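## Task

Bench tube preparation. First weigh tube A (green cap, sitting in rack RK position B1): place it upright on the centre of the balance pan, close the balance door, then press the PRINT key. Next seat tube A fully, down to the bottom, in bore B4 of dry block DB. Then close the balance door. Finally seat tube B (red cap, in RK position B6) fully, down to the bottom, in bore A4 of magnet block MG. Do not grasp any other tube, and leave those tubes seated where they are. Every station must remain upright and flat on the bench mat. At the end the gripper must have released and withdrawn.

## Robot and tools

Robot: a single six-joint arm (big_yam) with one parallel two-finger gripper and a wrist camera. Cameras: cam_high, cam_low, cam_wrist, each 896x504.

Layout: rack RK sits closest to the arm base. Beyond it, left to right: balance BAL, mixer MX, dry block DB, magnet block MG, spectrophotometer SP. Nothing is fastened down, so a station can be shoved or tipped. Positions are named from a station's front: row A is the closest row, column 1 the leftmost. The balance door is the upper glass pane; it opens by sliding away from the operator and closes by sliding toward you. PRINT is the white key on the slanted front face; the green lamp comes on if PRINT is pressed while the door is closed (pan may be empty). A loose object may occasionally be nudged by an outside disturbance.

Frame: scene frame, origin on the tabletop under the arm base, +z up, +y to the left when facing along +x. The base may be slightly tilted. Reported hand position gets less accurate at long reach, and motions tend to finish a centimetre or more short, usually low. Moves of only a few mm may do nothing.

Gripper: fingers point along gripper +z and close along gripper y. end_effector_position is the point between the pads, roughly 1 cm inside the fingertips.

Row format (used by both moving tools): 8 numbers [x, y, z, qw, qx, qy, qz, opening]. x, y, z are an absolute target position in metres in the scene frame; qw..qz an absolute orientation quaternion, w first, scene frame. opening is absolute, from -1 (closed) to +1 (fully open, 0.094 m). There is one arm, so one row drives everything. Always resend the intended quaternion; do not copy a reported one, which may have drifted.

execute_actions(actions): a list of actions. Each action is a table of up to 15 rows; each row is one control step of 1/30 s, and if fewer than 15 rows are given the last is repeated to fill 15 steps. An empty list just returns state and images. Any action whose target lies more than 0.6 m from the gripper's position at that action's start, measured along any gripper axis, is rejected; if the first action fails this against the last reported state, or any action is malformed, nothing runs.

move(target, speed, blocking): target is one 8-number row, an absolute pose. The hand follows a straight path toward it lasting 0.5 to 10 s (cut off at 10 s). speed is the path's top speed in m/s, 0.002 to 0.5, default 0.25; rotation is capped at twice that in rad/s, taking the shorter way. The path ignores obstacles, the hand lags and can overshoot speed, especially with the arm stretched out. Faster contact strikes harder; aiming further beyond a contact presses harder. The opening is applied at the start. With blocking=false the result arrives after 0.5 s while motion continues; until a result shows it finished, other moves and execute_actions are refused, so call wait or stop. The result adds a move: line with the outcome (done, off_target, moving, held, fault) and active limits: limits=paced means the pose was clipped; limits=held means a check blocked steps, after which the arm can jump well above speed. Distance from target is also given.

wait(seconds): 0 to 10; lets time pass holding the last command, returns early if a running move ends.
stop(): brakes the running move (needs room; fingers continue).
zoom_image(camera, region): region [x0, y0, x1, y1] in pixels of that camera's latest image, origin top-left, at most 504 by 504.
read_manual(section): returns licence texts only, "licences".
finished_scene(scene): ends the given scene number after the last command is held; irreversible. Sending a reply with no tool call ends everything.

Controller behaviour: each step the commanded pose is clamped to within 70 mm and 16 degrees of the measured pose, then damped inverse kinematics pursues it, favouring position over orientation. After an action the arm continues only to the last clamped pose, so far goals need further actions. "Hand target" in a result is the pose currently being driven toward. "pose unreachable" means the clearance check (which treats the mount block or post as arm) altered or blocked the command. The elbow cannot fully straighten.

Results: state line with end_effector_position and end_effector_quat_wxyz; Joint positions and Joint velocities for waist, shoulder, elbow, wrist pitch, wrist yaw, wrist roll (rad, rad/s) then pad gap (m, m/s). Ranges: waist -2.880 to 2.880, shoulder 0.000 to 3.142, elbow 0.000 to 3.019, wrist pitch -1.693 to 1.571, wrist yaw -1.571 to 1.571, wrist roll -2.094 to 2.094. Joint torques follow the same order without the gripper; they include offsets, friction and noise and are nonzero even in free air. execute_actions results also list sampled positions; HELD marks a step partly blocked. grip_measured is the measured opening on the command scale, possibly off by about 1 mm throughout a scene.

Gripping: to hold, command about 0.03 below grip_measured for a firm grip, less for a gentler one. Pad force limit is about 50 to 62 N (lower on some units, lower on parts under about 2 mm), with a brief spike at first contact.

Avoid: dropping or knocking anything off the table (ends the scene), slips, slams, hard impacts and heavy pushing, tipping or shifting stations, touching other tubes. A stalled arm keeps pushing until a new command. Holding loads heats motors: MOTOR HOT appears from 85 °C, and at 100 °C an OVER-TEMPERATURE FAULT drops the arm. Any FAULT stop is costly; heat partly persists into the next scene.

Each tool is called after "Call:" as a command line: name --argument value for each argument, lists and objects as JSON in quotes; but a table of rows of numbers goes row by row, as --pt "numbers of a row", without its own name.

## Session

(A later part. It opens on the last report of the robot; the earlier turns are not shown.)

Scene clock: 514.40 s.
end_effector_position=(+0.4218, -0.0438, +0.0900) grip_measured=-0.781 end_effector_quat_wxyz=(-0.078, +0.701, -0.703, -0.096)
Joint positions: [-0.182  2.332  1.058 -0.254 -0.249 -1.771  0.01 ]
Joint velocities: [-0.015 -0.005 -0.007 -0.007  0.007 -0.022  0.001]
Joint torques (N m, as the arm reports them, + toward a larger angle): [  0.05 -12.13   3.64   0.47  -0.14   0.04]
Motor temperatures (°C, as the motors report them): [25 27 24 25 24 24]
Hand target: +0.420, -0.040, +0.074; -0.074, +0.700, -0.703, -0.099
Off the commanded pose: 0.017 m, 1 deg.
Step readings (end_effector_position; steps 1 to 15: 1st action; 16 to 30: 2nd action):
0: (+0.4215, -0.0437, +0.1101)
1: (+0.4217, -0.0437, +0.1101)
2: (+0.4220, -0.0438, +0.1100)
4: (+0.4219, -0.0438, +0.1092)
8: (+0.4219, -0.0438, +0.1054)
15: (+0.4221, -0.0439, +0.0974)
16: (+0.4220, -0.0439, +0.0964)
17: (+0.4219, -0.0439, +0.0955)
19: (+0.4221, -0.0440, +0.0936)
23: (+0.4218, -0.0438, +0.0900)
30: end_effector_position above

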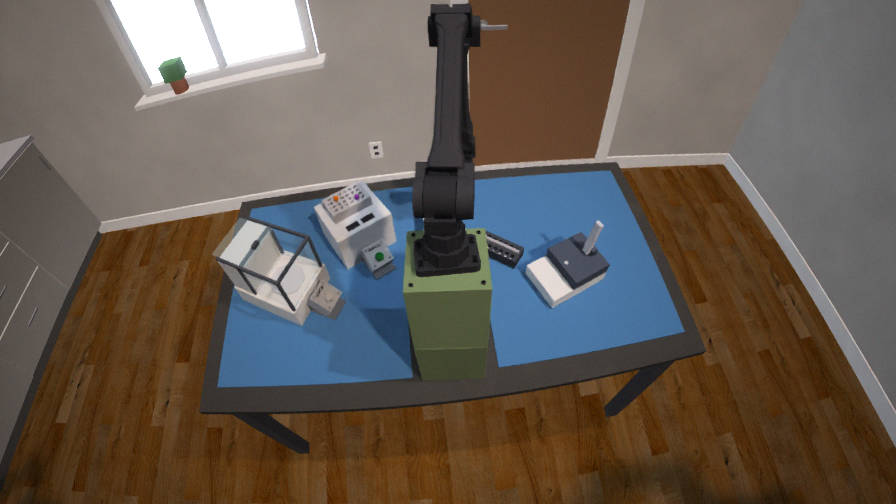

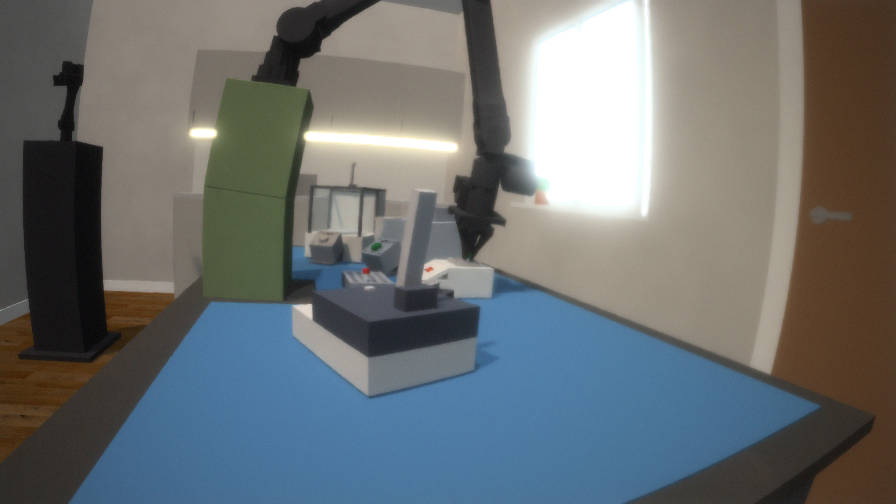

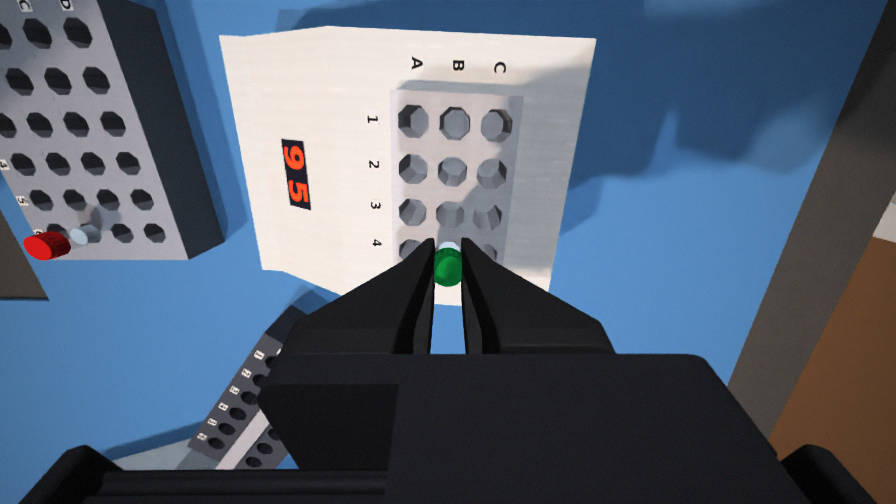

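Call:
execute_actions --actions '[[[0.42,-0.040,0.068,0.0739,-0.7003,0.7033,0.0985,-0.8]],[[0.42,-0.040,0.085,0.0739,-0.7003,0.7033,0.0985,-0.8],[0.42,-0.040,0.085,0.0739,-0.7003,0.7033,0.0985,-0.8],[0.42,-0.040,0.085,0.0739,-0.7003,0.7033,0.0985,-0.8],[0.42,-0.040,0.085,0.0739,-0.7003,0.7033,0.0985,-0.75],[0.42,-0.040,0.085,0.0739,-0.7003,0.7033,0.0985,-0.7],[0.42,-0.040,0.085,0.0739,-0.7003,0.7033,0.0985,-0.6]]]'

Call:
move --target '[0.416,-0.040,0.135,0.0739,-0.7003,0.7033,0.0985,-0.6]' --speed 0.06

Call:
zoom_image --camera "cam_low" --region '[410,190,530,300]'

Scene clock: 526.80 s.
end_effector_position=(+0.4220, -0.0438, +0.0900) grip_measured=-0.602 end_effector_quat_wxyz=(-0.078, +0.701, -0.703, -0.096)
Joint positions: [-0.182  2.332  1.058 -0.254 -0.249 -1.771  0.019]
Joint velocities: [-0.005  0.005 -0.017 -0.017 -0.022 -0.007  0.   ]
Joint torques (N m, as the arm reports them, + toward a larger angle): [ -0.15 -14.38   2.24  -0.05  -0.14   0.04]
Motor temperatures (°C, as the motors report them): [25 27 24 25 24 24]
Hand target: +0.420, -0.040, +0.085; -0.074, +0.700, -0.703, -0.098
Off the commanded pose: 0.007 m, 1 deg.
Step readings (end_effector_position; steps 1 to 15: 1st action; 16 to 30: 2nd action):
0: (+0.4218, -0.0438, +0.0900)
1: (+0.4218, -0.0438, +0.0900)
2: (+0.4221, -0.0438, +0.0900)
4: (+0.4221, -0.0438, +0.0900)
8: (+0.4221, -0.0438, +0.0900)
15: (+0.4221, -0.0438, +0.0900)
16: (+0.4220, -0.0438, +0.0900)
17: (+0.4220, -0.0438, +0.0900)
19: (+0.4220, -0.0438, +0.0900)
23: (+0.4220, -0.0438, +0.0900)
30: end_effector_position above

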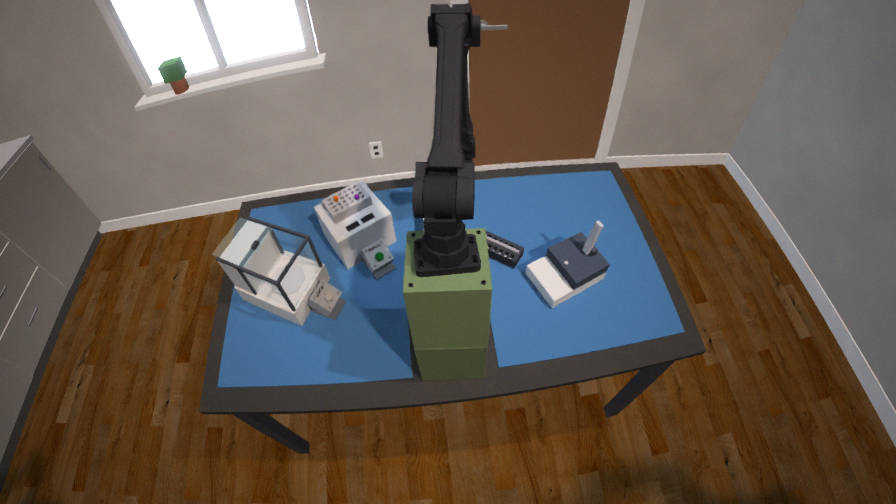

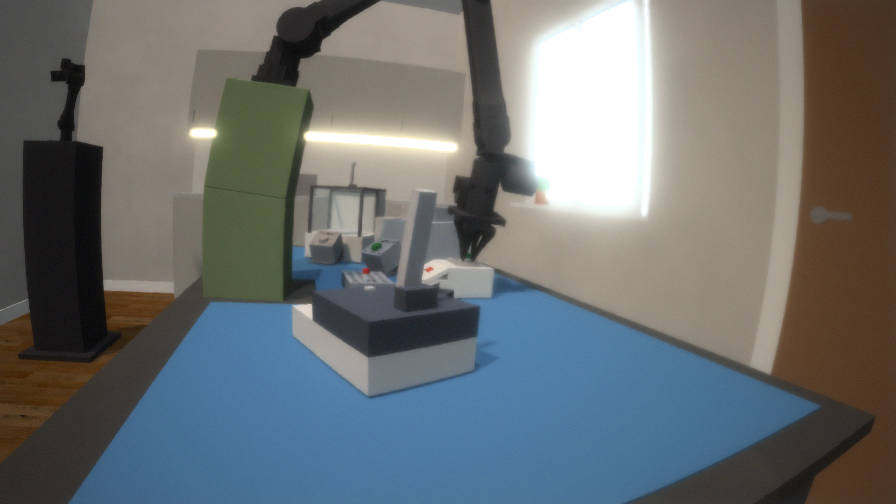

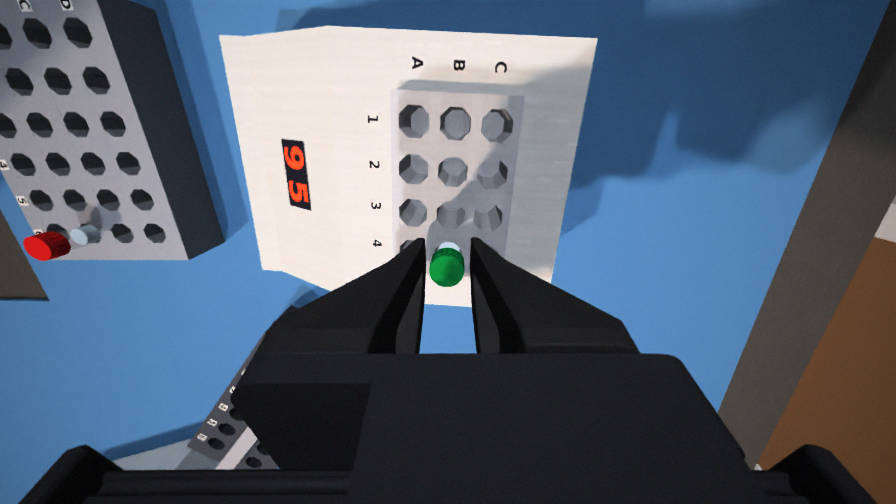

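Scene clock: 527.90 s.
end_effector_position=(+0.4164, -0.0422, +0.1295) grip_measured=-0.601 end_effector_quat_wxyz=(-0.076, +0.700, -0.703, -0.098)
Joint positions: [-0.182  2.222  0.998 -0.309 -0.249 -1.771  0.019]
Joint velocities: [-0.015 -0.015  0.012 -0.002 -0.007  0.037 -0.   ]
Joint torques (N m, as the arm reports them, + toward a larger angle): [ -0.35 -15.91   1.73  -0.64  -0.15   0.  ]
Motor temperatures (°C, as the motors report them): [25 27 24 25 24 24]
Hand target: +0.416, -0.040, +0.135; -0.074, +0.700, -0.703, -0.099
Off the commanded pose: 0.006 m, 0 deg.
move: done

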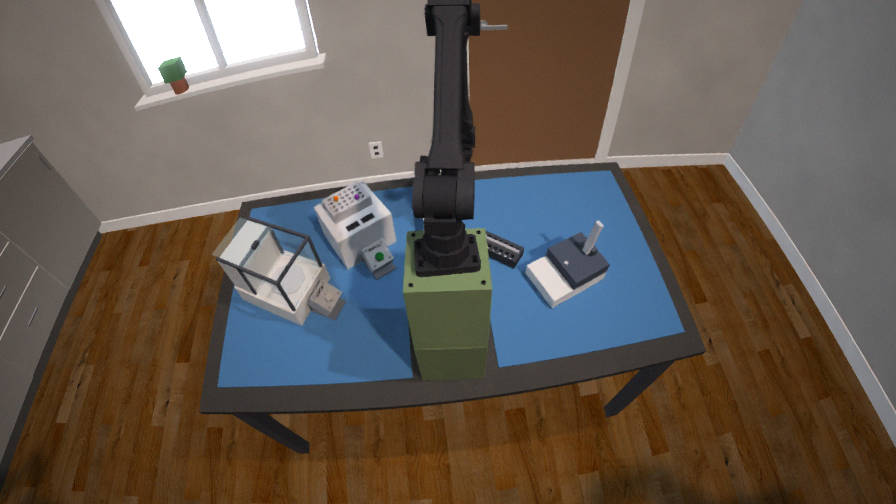

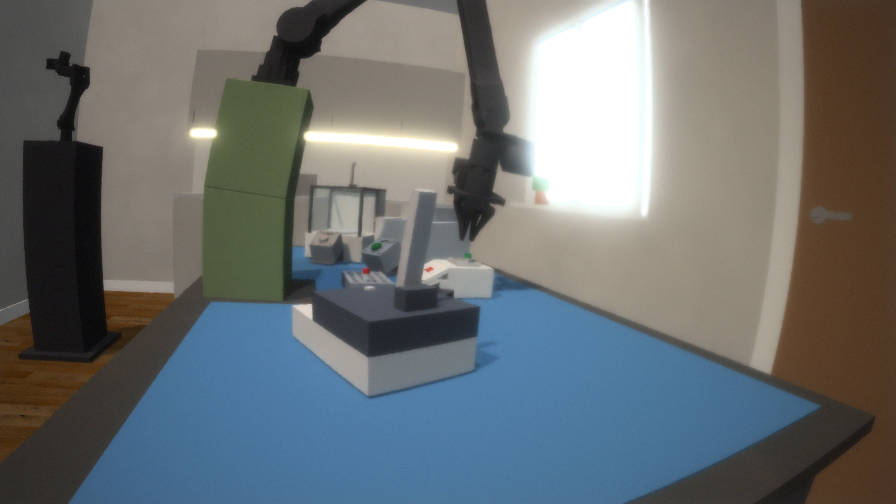

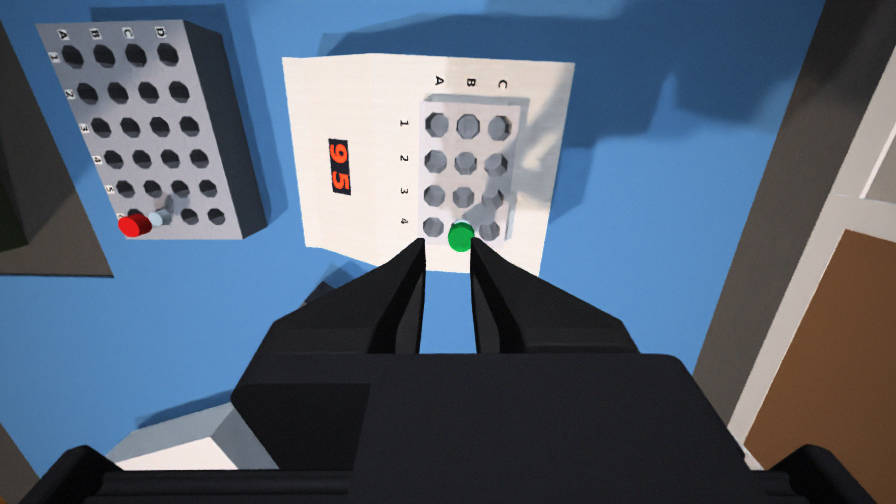

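Region (410, 190, 530, 300) of cam_low's 896x504 image, scaled by 4.200, with more detail than that image has; it fills the top 462 rows of this view, and the rest is white.

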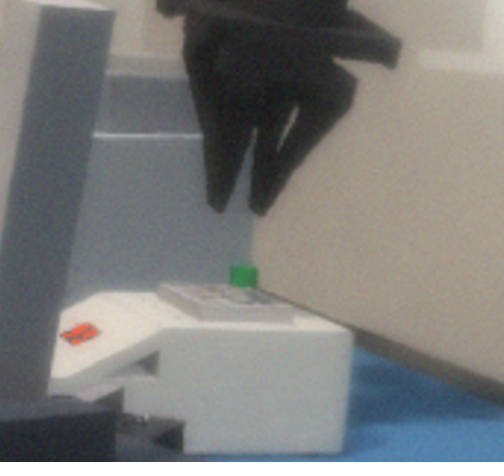

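Call:
execute_actions --actions '[[[0.421,-0.041,0.125,0.0739,-0.7003,0.7033,0.0985,-1]]]'

Call:
move --target '[0.421,-0.041,0.076,0.0739,-0.7003,0.7033,0.0985,-1]' --speed 0.03

Call:
zoom_image --camera "cam_low" --region '[410,190,530,300]'

Scene clock: 533.00 s.
end_effector_position=(+0.4164, -0.0422, +0.1295) grip_measured=-0.986 end_effector_quat_wxyz=(-0.076, +0.700, -0.703, -0.098)
Joint positions: [-0.182  2.222  0.998 -0.309 -0.249 -1.771  0.001]
Joint velocities: [-0.005 -0.034 -0.007  0.002  0.007  0.022  0.   ]
Joint torques (N m, as the arm reports them, + toward a larger angle): [ -0.33 -13.73   4.04  -0.39  -0.14   0.01]
Motor temperatures (°C, as the motors report them): [25 27 24 25 24 24]
Hand target: +0.421, -0.041, +0.125; -0.074, +0.700, -0.703, -0.098
Off the commanded pose: 0.007 m, 0 deg.
Step readings (end_effector_position):
0: (+0.4164, -0.0422, +0.1295)
1: (+0.4164, -0.0422, +0.1295)
2: (+0.4164, -0.0422, +0.1295)
4: (+0.4164, -0.0422, +0.1295)
8: (+0.4164, -0.0422, +0.1295)
15: end_effector_position above

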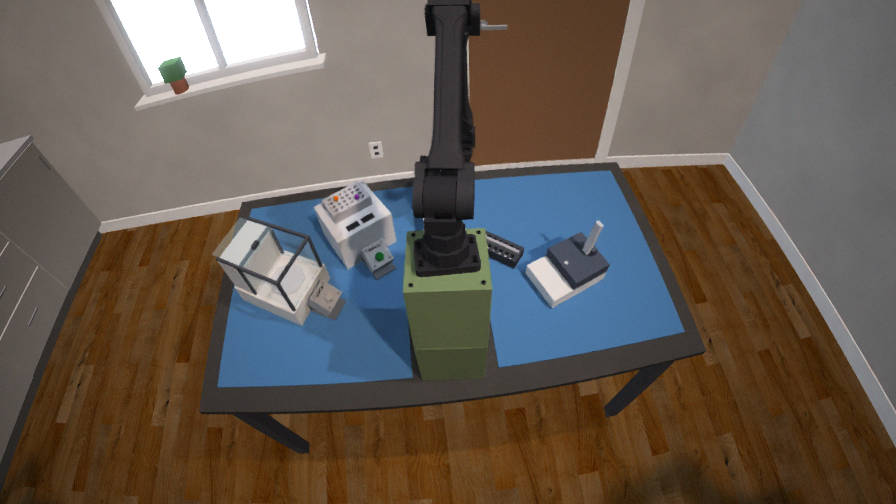

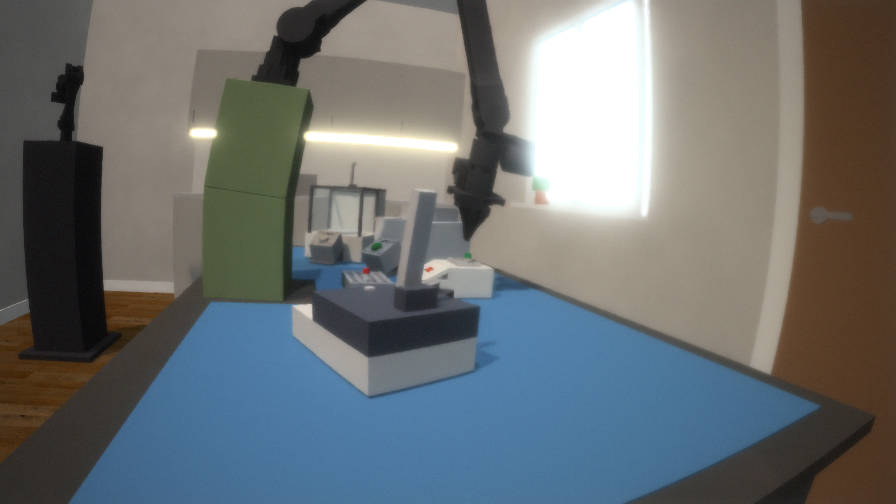

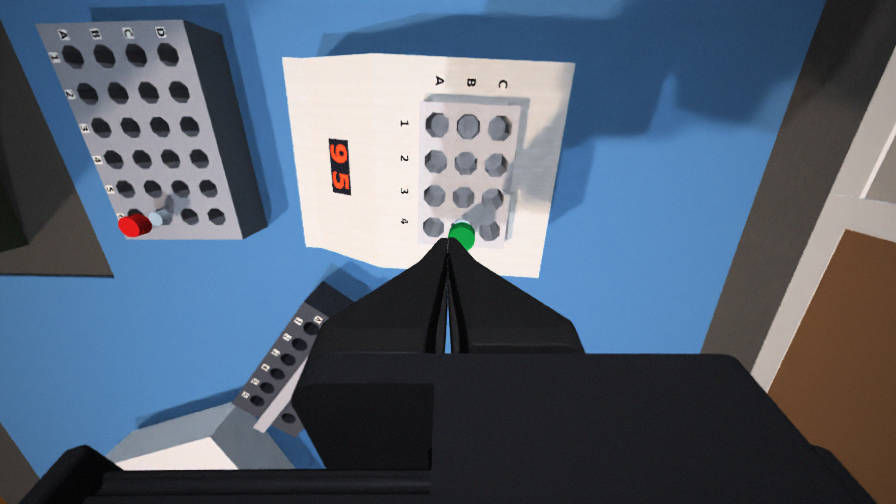

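Scene clock: 535.03 s.
end_effector_position=(+0.4234, -0.0439, +0.1038) grip_measured=-0.987 end_effector_quat_wxyz=(-0.079, +0.701, -0.703, -0.094)
Joint positions: [-0.182  2.295  1.042 -0.27  -0.249 -1.771  0.001]
Joint velocities: [-0.005 -0.005  0.012 -0.017 -0.007  0.022  0.   ]
Joint torques (N m, as the arm reports them, + toward a larger angle): [ -0.26 -10.14   4.95   1.04  -0.14   0.02]
Motor temperatures (°C, as the motors report them): [25 27 24 25 24 24]
Hand target: +0.420, -0.041, +0.078; -0.074, +0.700, -0.703, -0.098
Off the commanded pose: 0.028 m, 1 deg.
move: off_target

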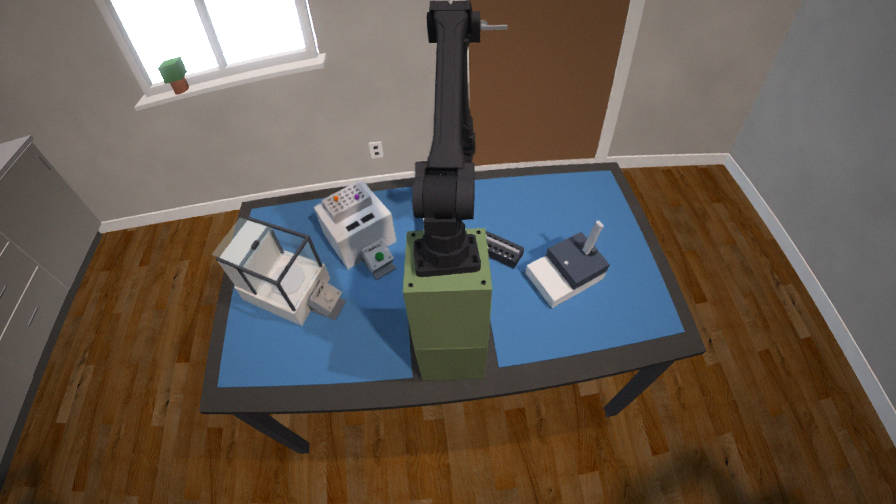

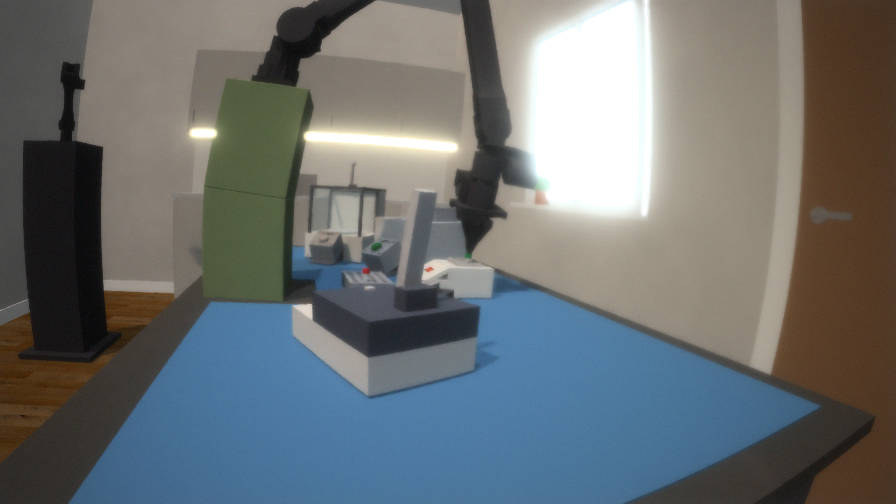

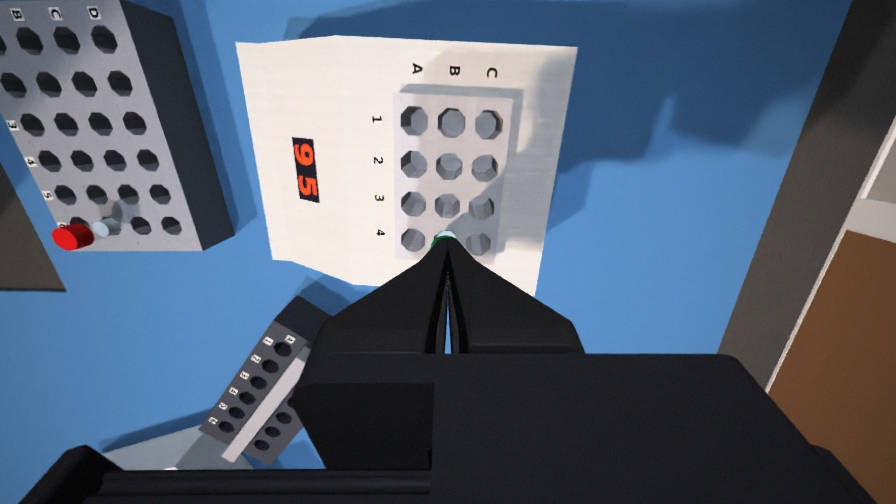

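Region (410, 190, 530, 300) of cam_low's 896x504 image, scaled by 4.200, with more detail than that image has; it fills the top 462 rows of this view, and the rest is white.

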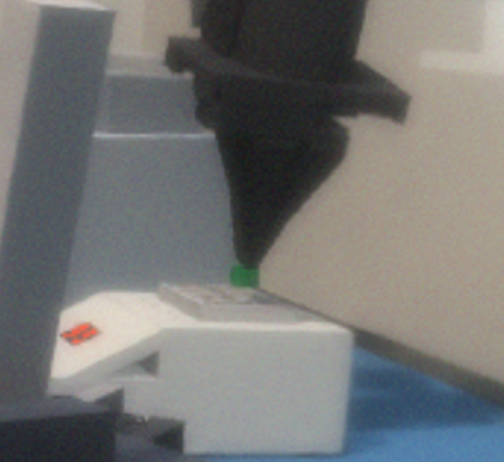

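Home. Now the door.

Call:
move --target '[0.41,-0.03,0.27,0.0739,-0.7003,0.7033,0.0985,-0.4]' --speed 0.2

Call:
move --target '[0.249,0.524,0.27,0,-0.9724,0.2334,0,-0.4]' --speed 0.3

Call:
move --target '[0.249,0.522,0.222,0,-0.9724,0.2334,0,-0.4]' --speed 0.05

Scene clock: 542.80 s.
end_effector_position=(+0.4152, -0.0338, +0.2714) grip_measured=-0.402 end_effector_quat_wxyz=(-0.081, +0.703, -0.700, -0.092)
Joint positions: [-0.167  1.832  0.897 -0.579 -0.249 -1.761  0.028]
Joint velocities: [-0.015  0.015  0.007  0.007 -0.007  0.022  0.   ]
Joint torques (N m, as the arm reports them, + toward a larger angle): [ -0.15 -13.58   4.33  -0.54  -0.13   0.09]
Motor temperatures (°C, as the motors report them): [25 27 24 25 24 24]
Hand target: +0.409, -0.030, +0.270; -0.074, +0.700, -0.703, -0.099
Off the commanded pose: 0.007 m, 1 deg.
move: done

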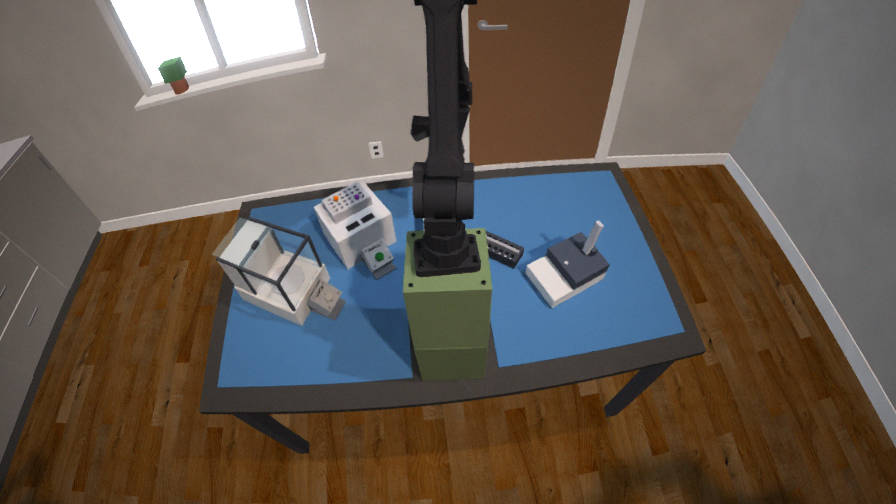

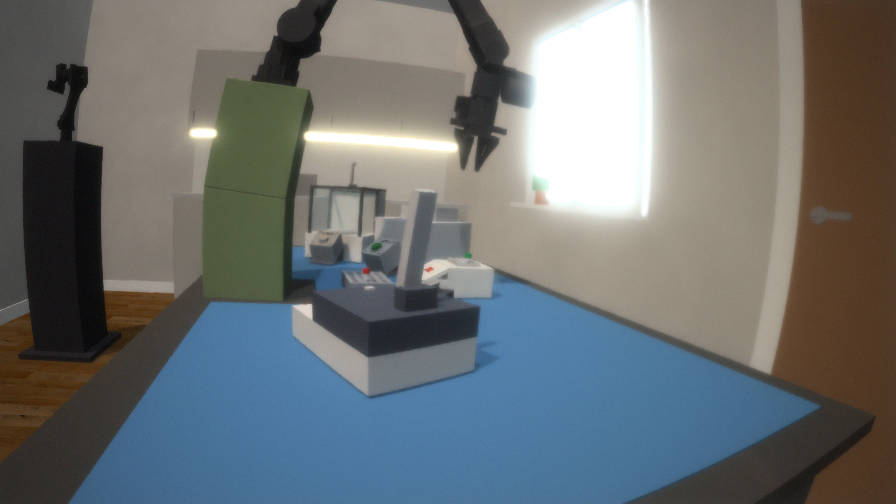

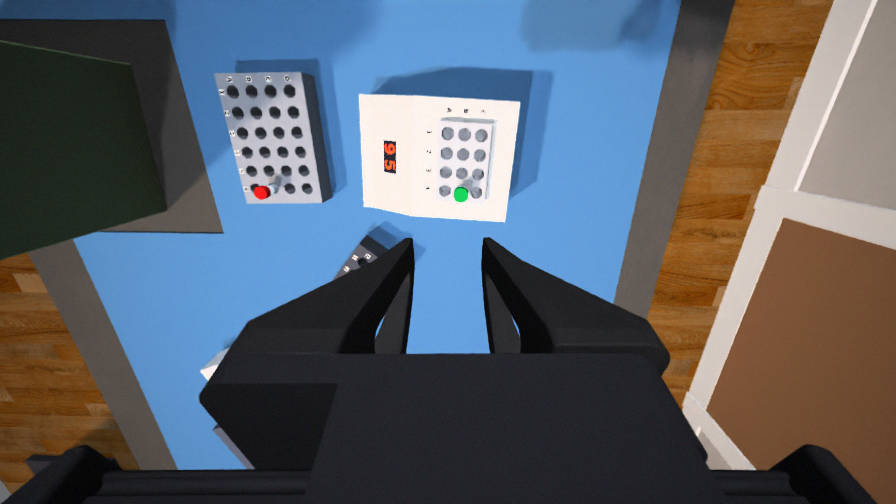

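Scene clock: 545.30 s.
end_effector_position=(+0.2412, +0.5267, +0.2840) grip_measured=-0.402 end_effector_quat_wxyz=(-0.013, +0.971, -0.237, -0.008)
Joint positions: [ 1.163  2.133  1.411 -0.788  0.09  -1.517  0.028]
Joint velocities: [ 0.005 -0.005 -0.017  0.007  0.022 -0.037  0.   ]
Joint torques (N m, as the arm reports them, + toward a larger angle): [  0.59 -15.63  10.18  -0.36   0.    -0.19]
Motor temperatures (°C, as the motors report them): [25 27 24 25 24 24]
Hand target: +0.248, +0.528, +0.271; -0.004, +0.972, -0.234, -0.008
Off the commanded pose: 0.016 m, 2 deg.
move: off_target

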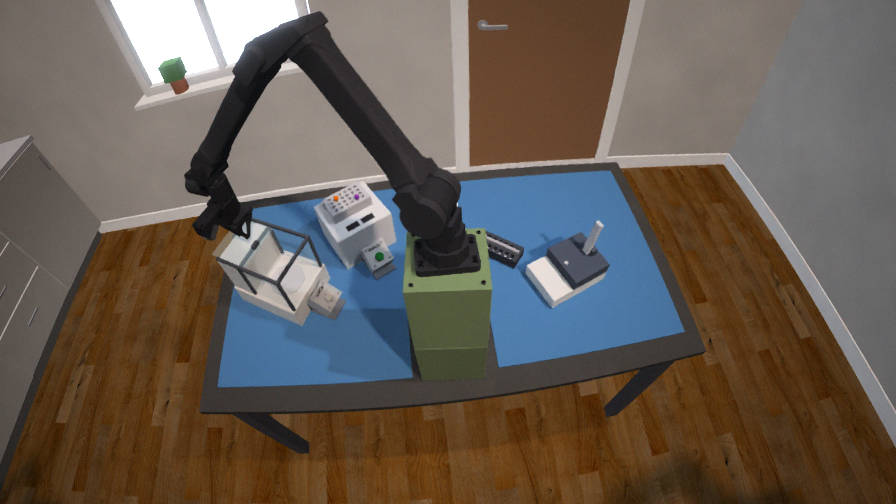

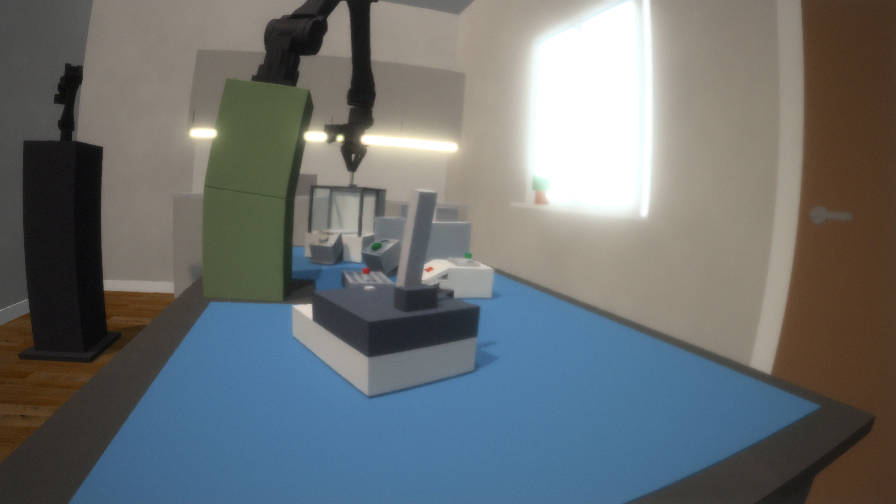

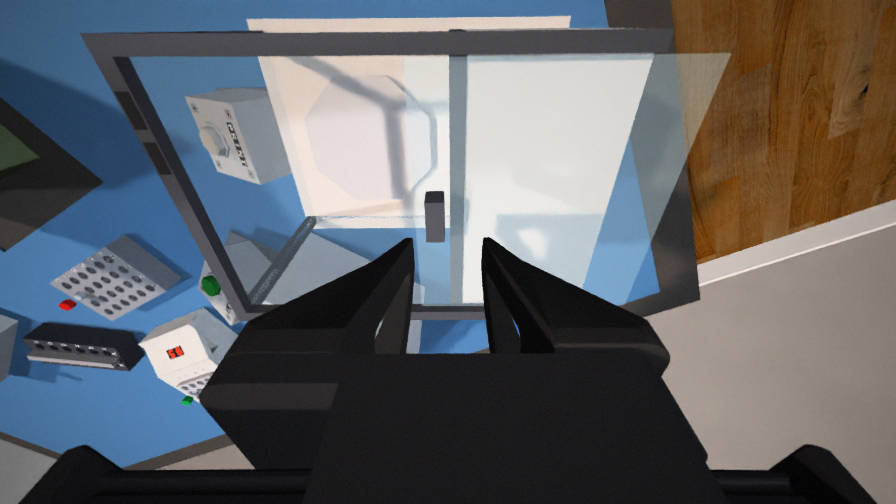

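Scene clock: 546.93 s.
end_effector_position=(+0.2419, +0.5197, +0.2368) grip_measured=-0.402 end_effector_quat_wxyz=(-0.002, +0.972, -0.236, -0.002)
Joint positions: [ 1.153  2.218  1.411 -0.723  0.106 -1.528  0.028]
Joint velocities: [-0.005 -0.005 -0.017  0.007  0.022  0.007  0.001]
Joint torques (N m, as the arm reports them, + toward a larger angle): [  0.67 -15.87   8.97   0.57   0.02  -0.19]
Motor temperatures (°C, as the motors report them): [25 27 24 25 24 24]
Hand target: +0.249, +0.522, +0.222; +0.000, +0.972, -0.234, +0.000
Off the commanded pose: 0.017 m, 0 deg.
move: off_target

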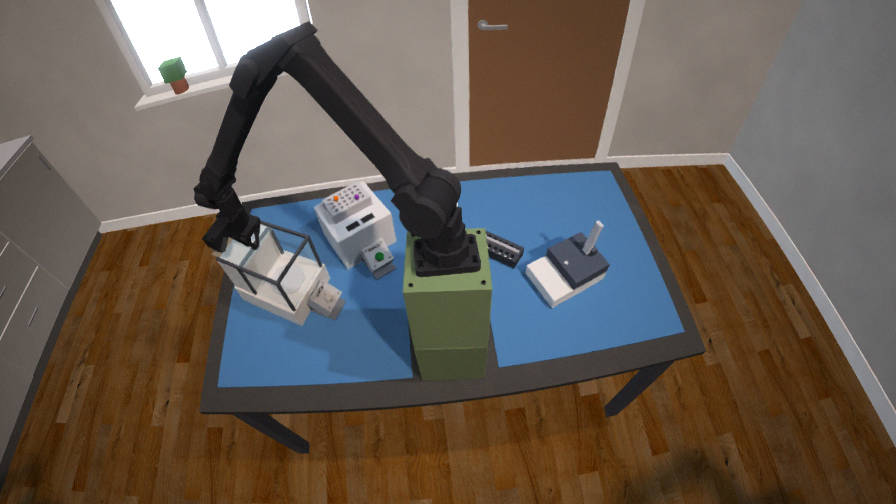

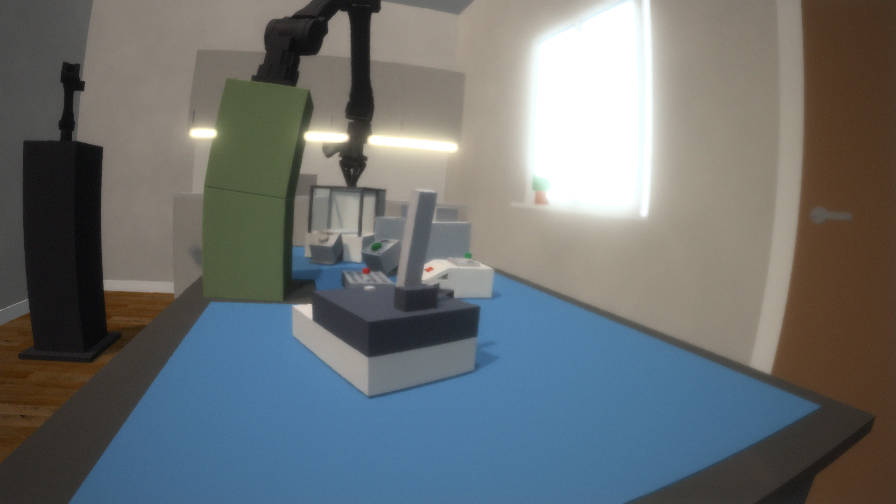

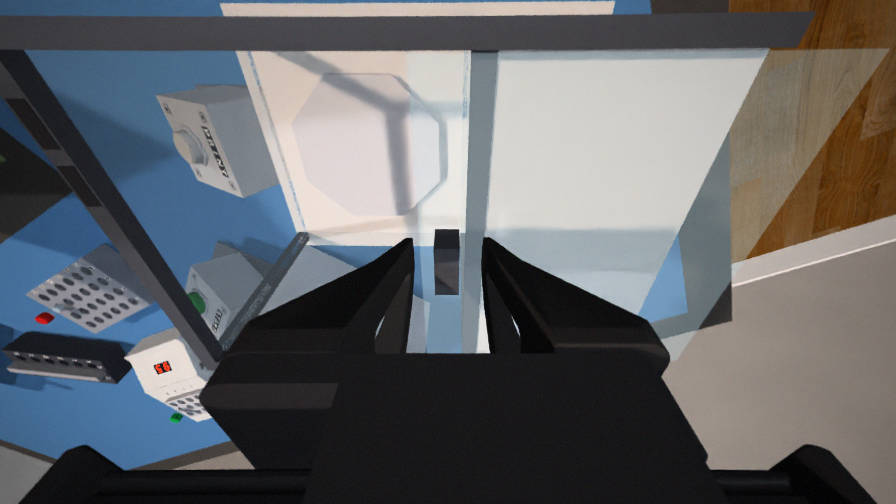

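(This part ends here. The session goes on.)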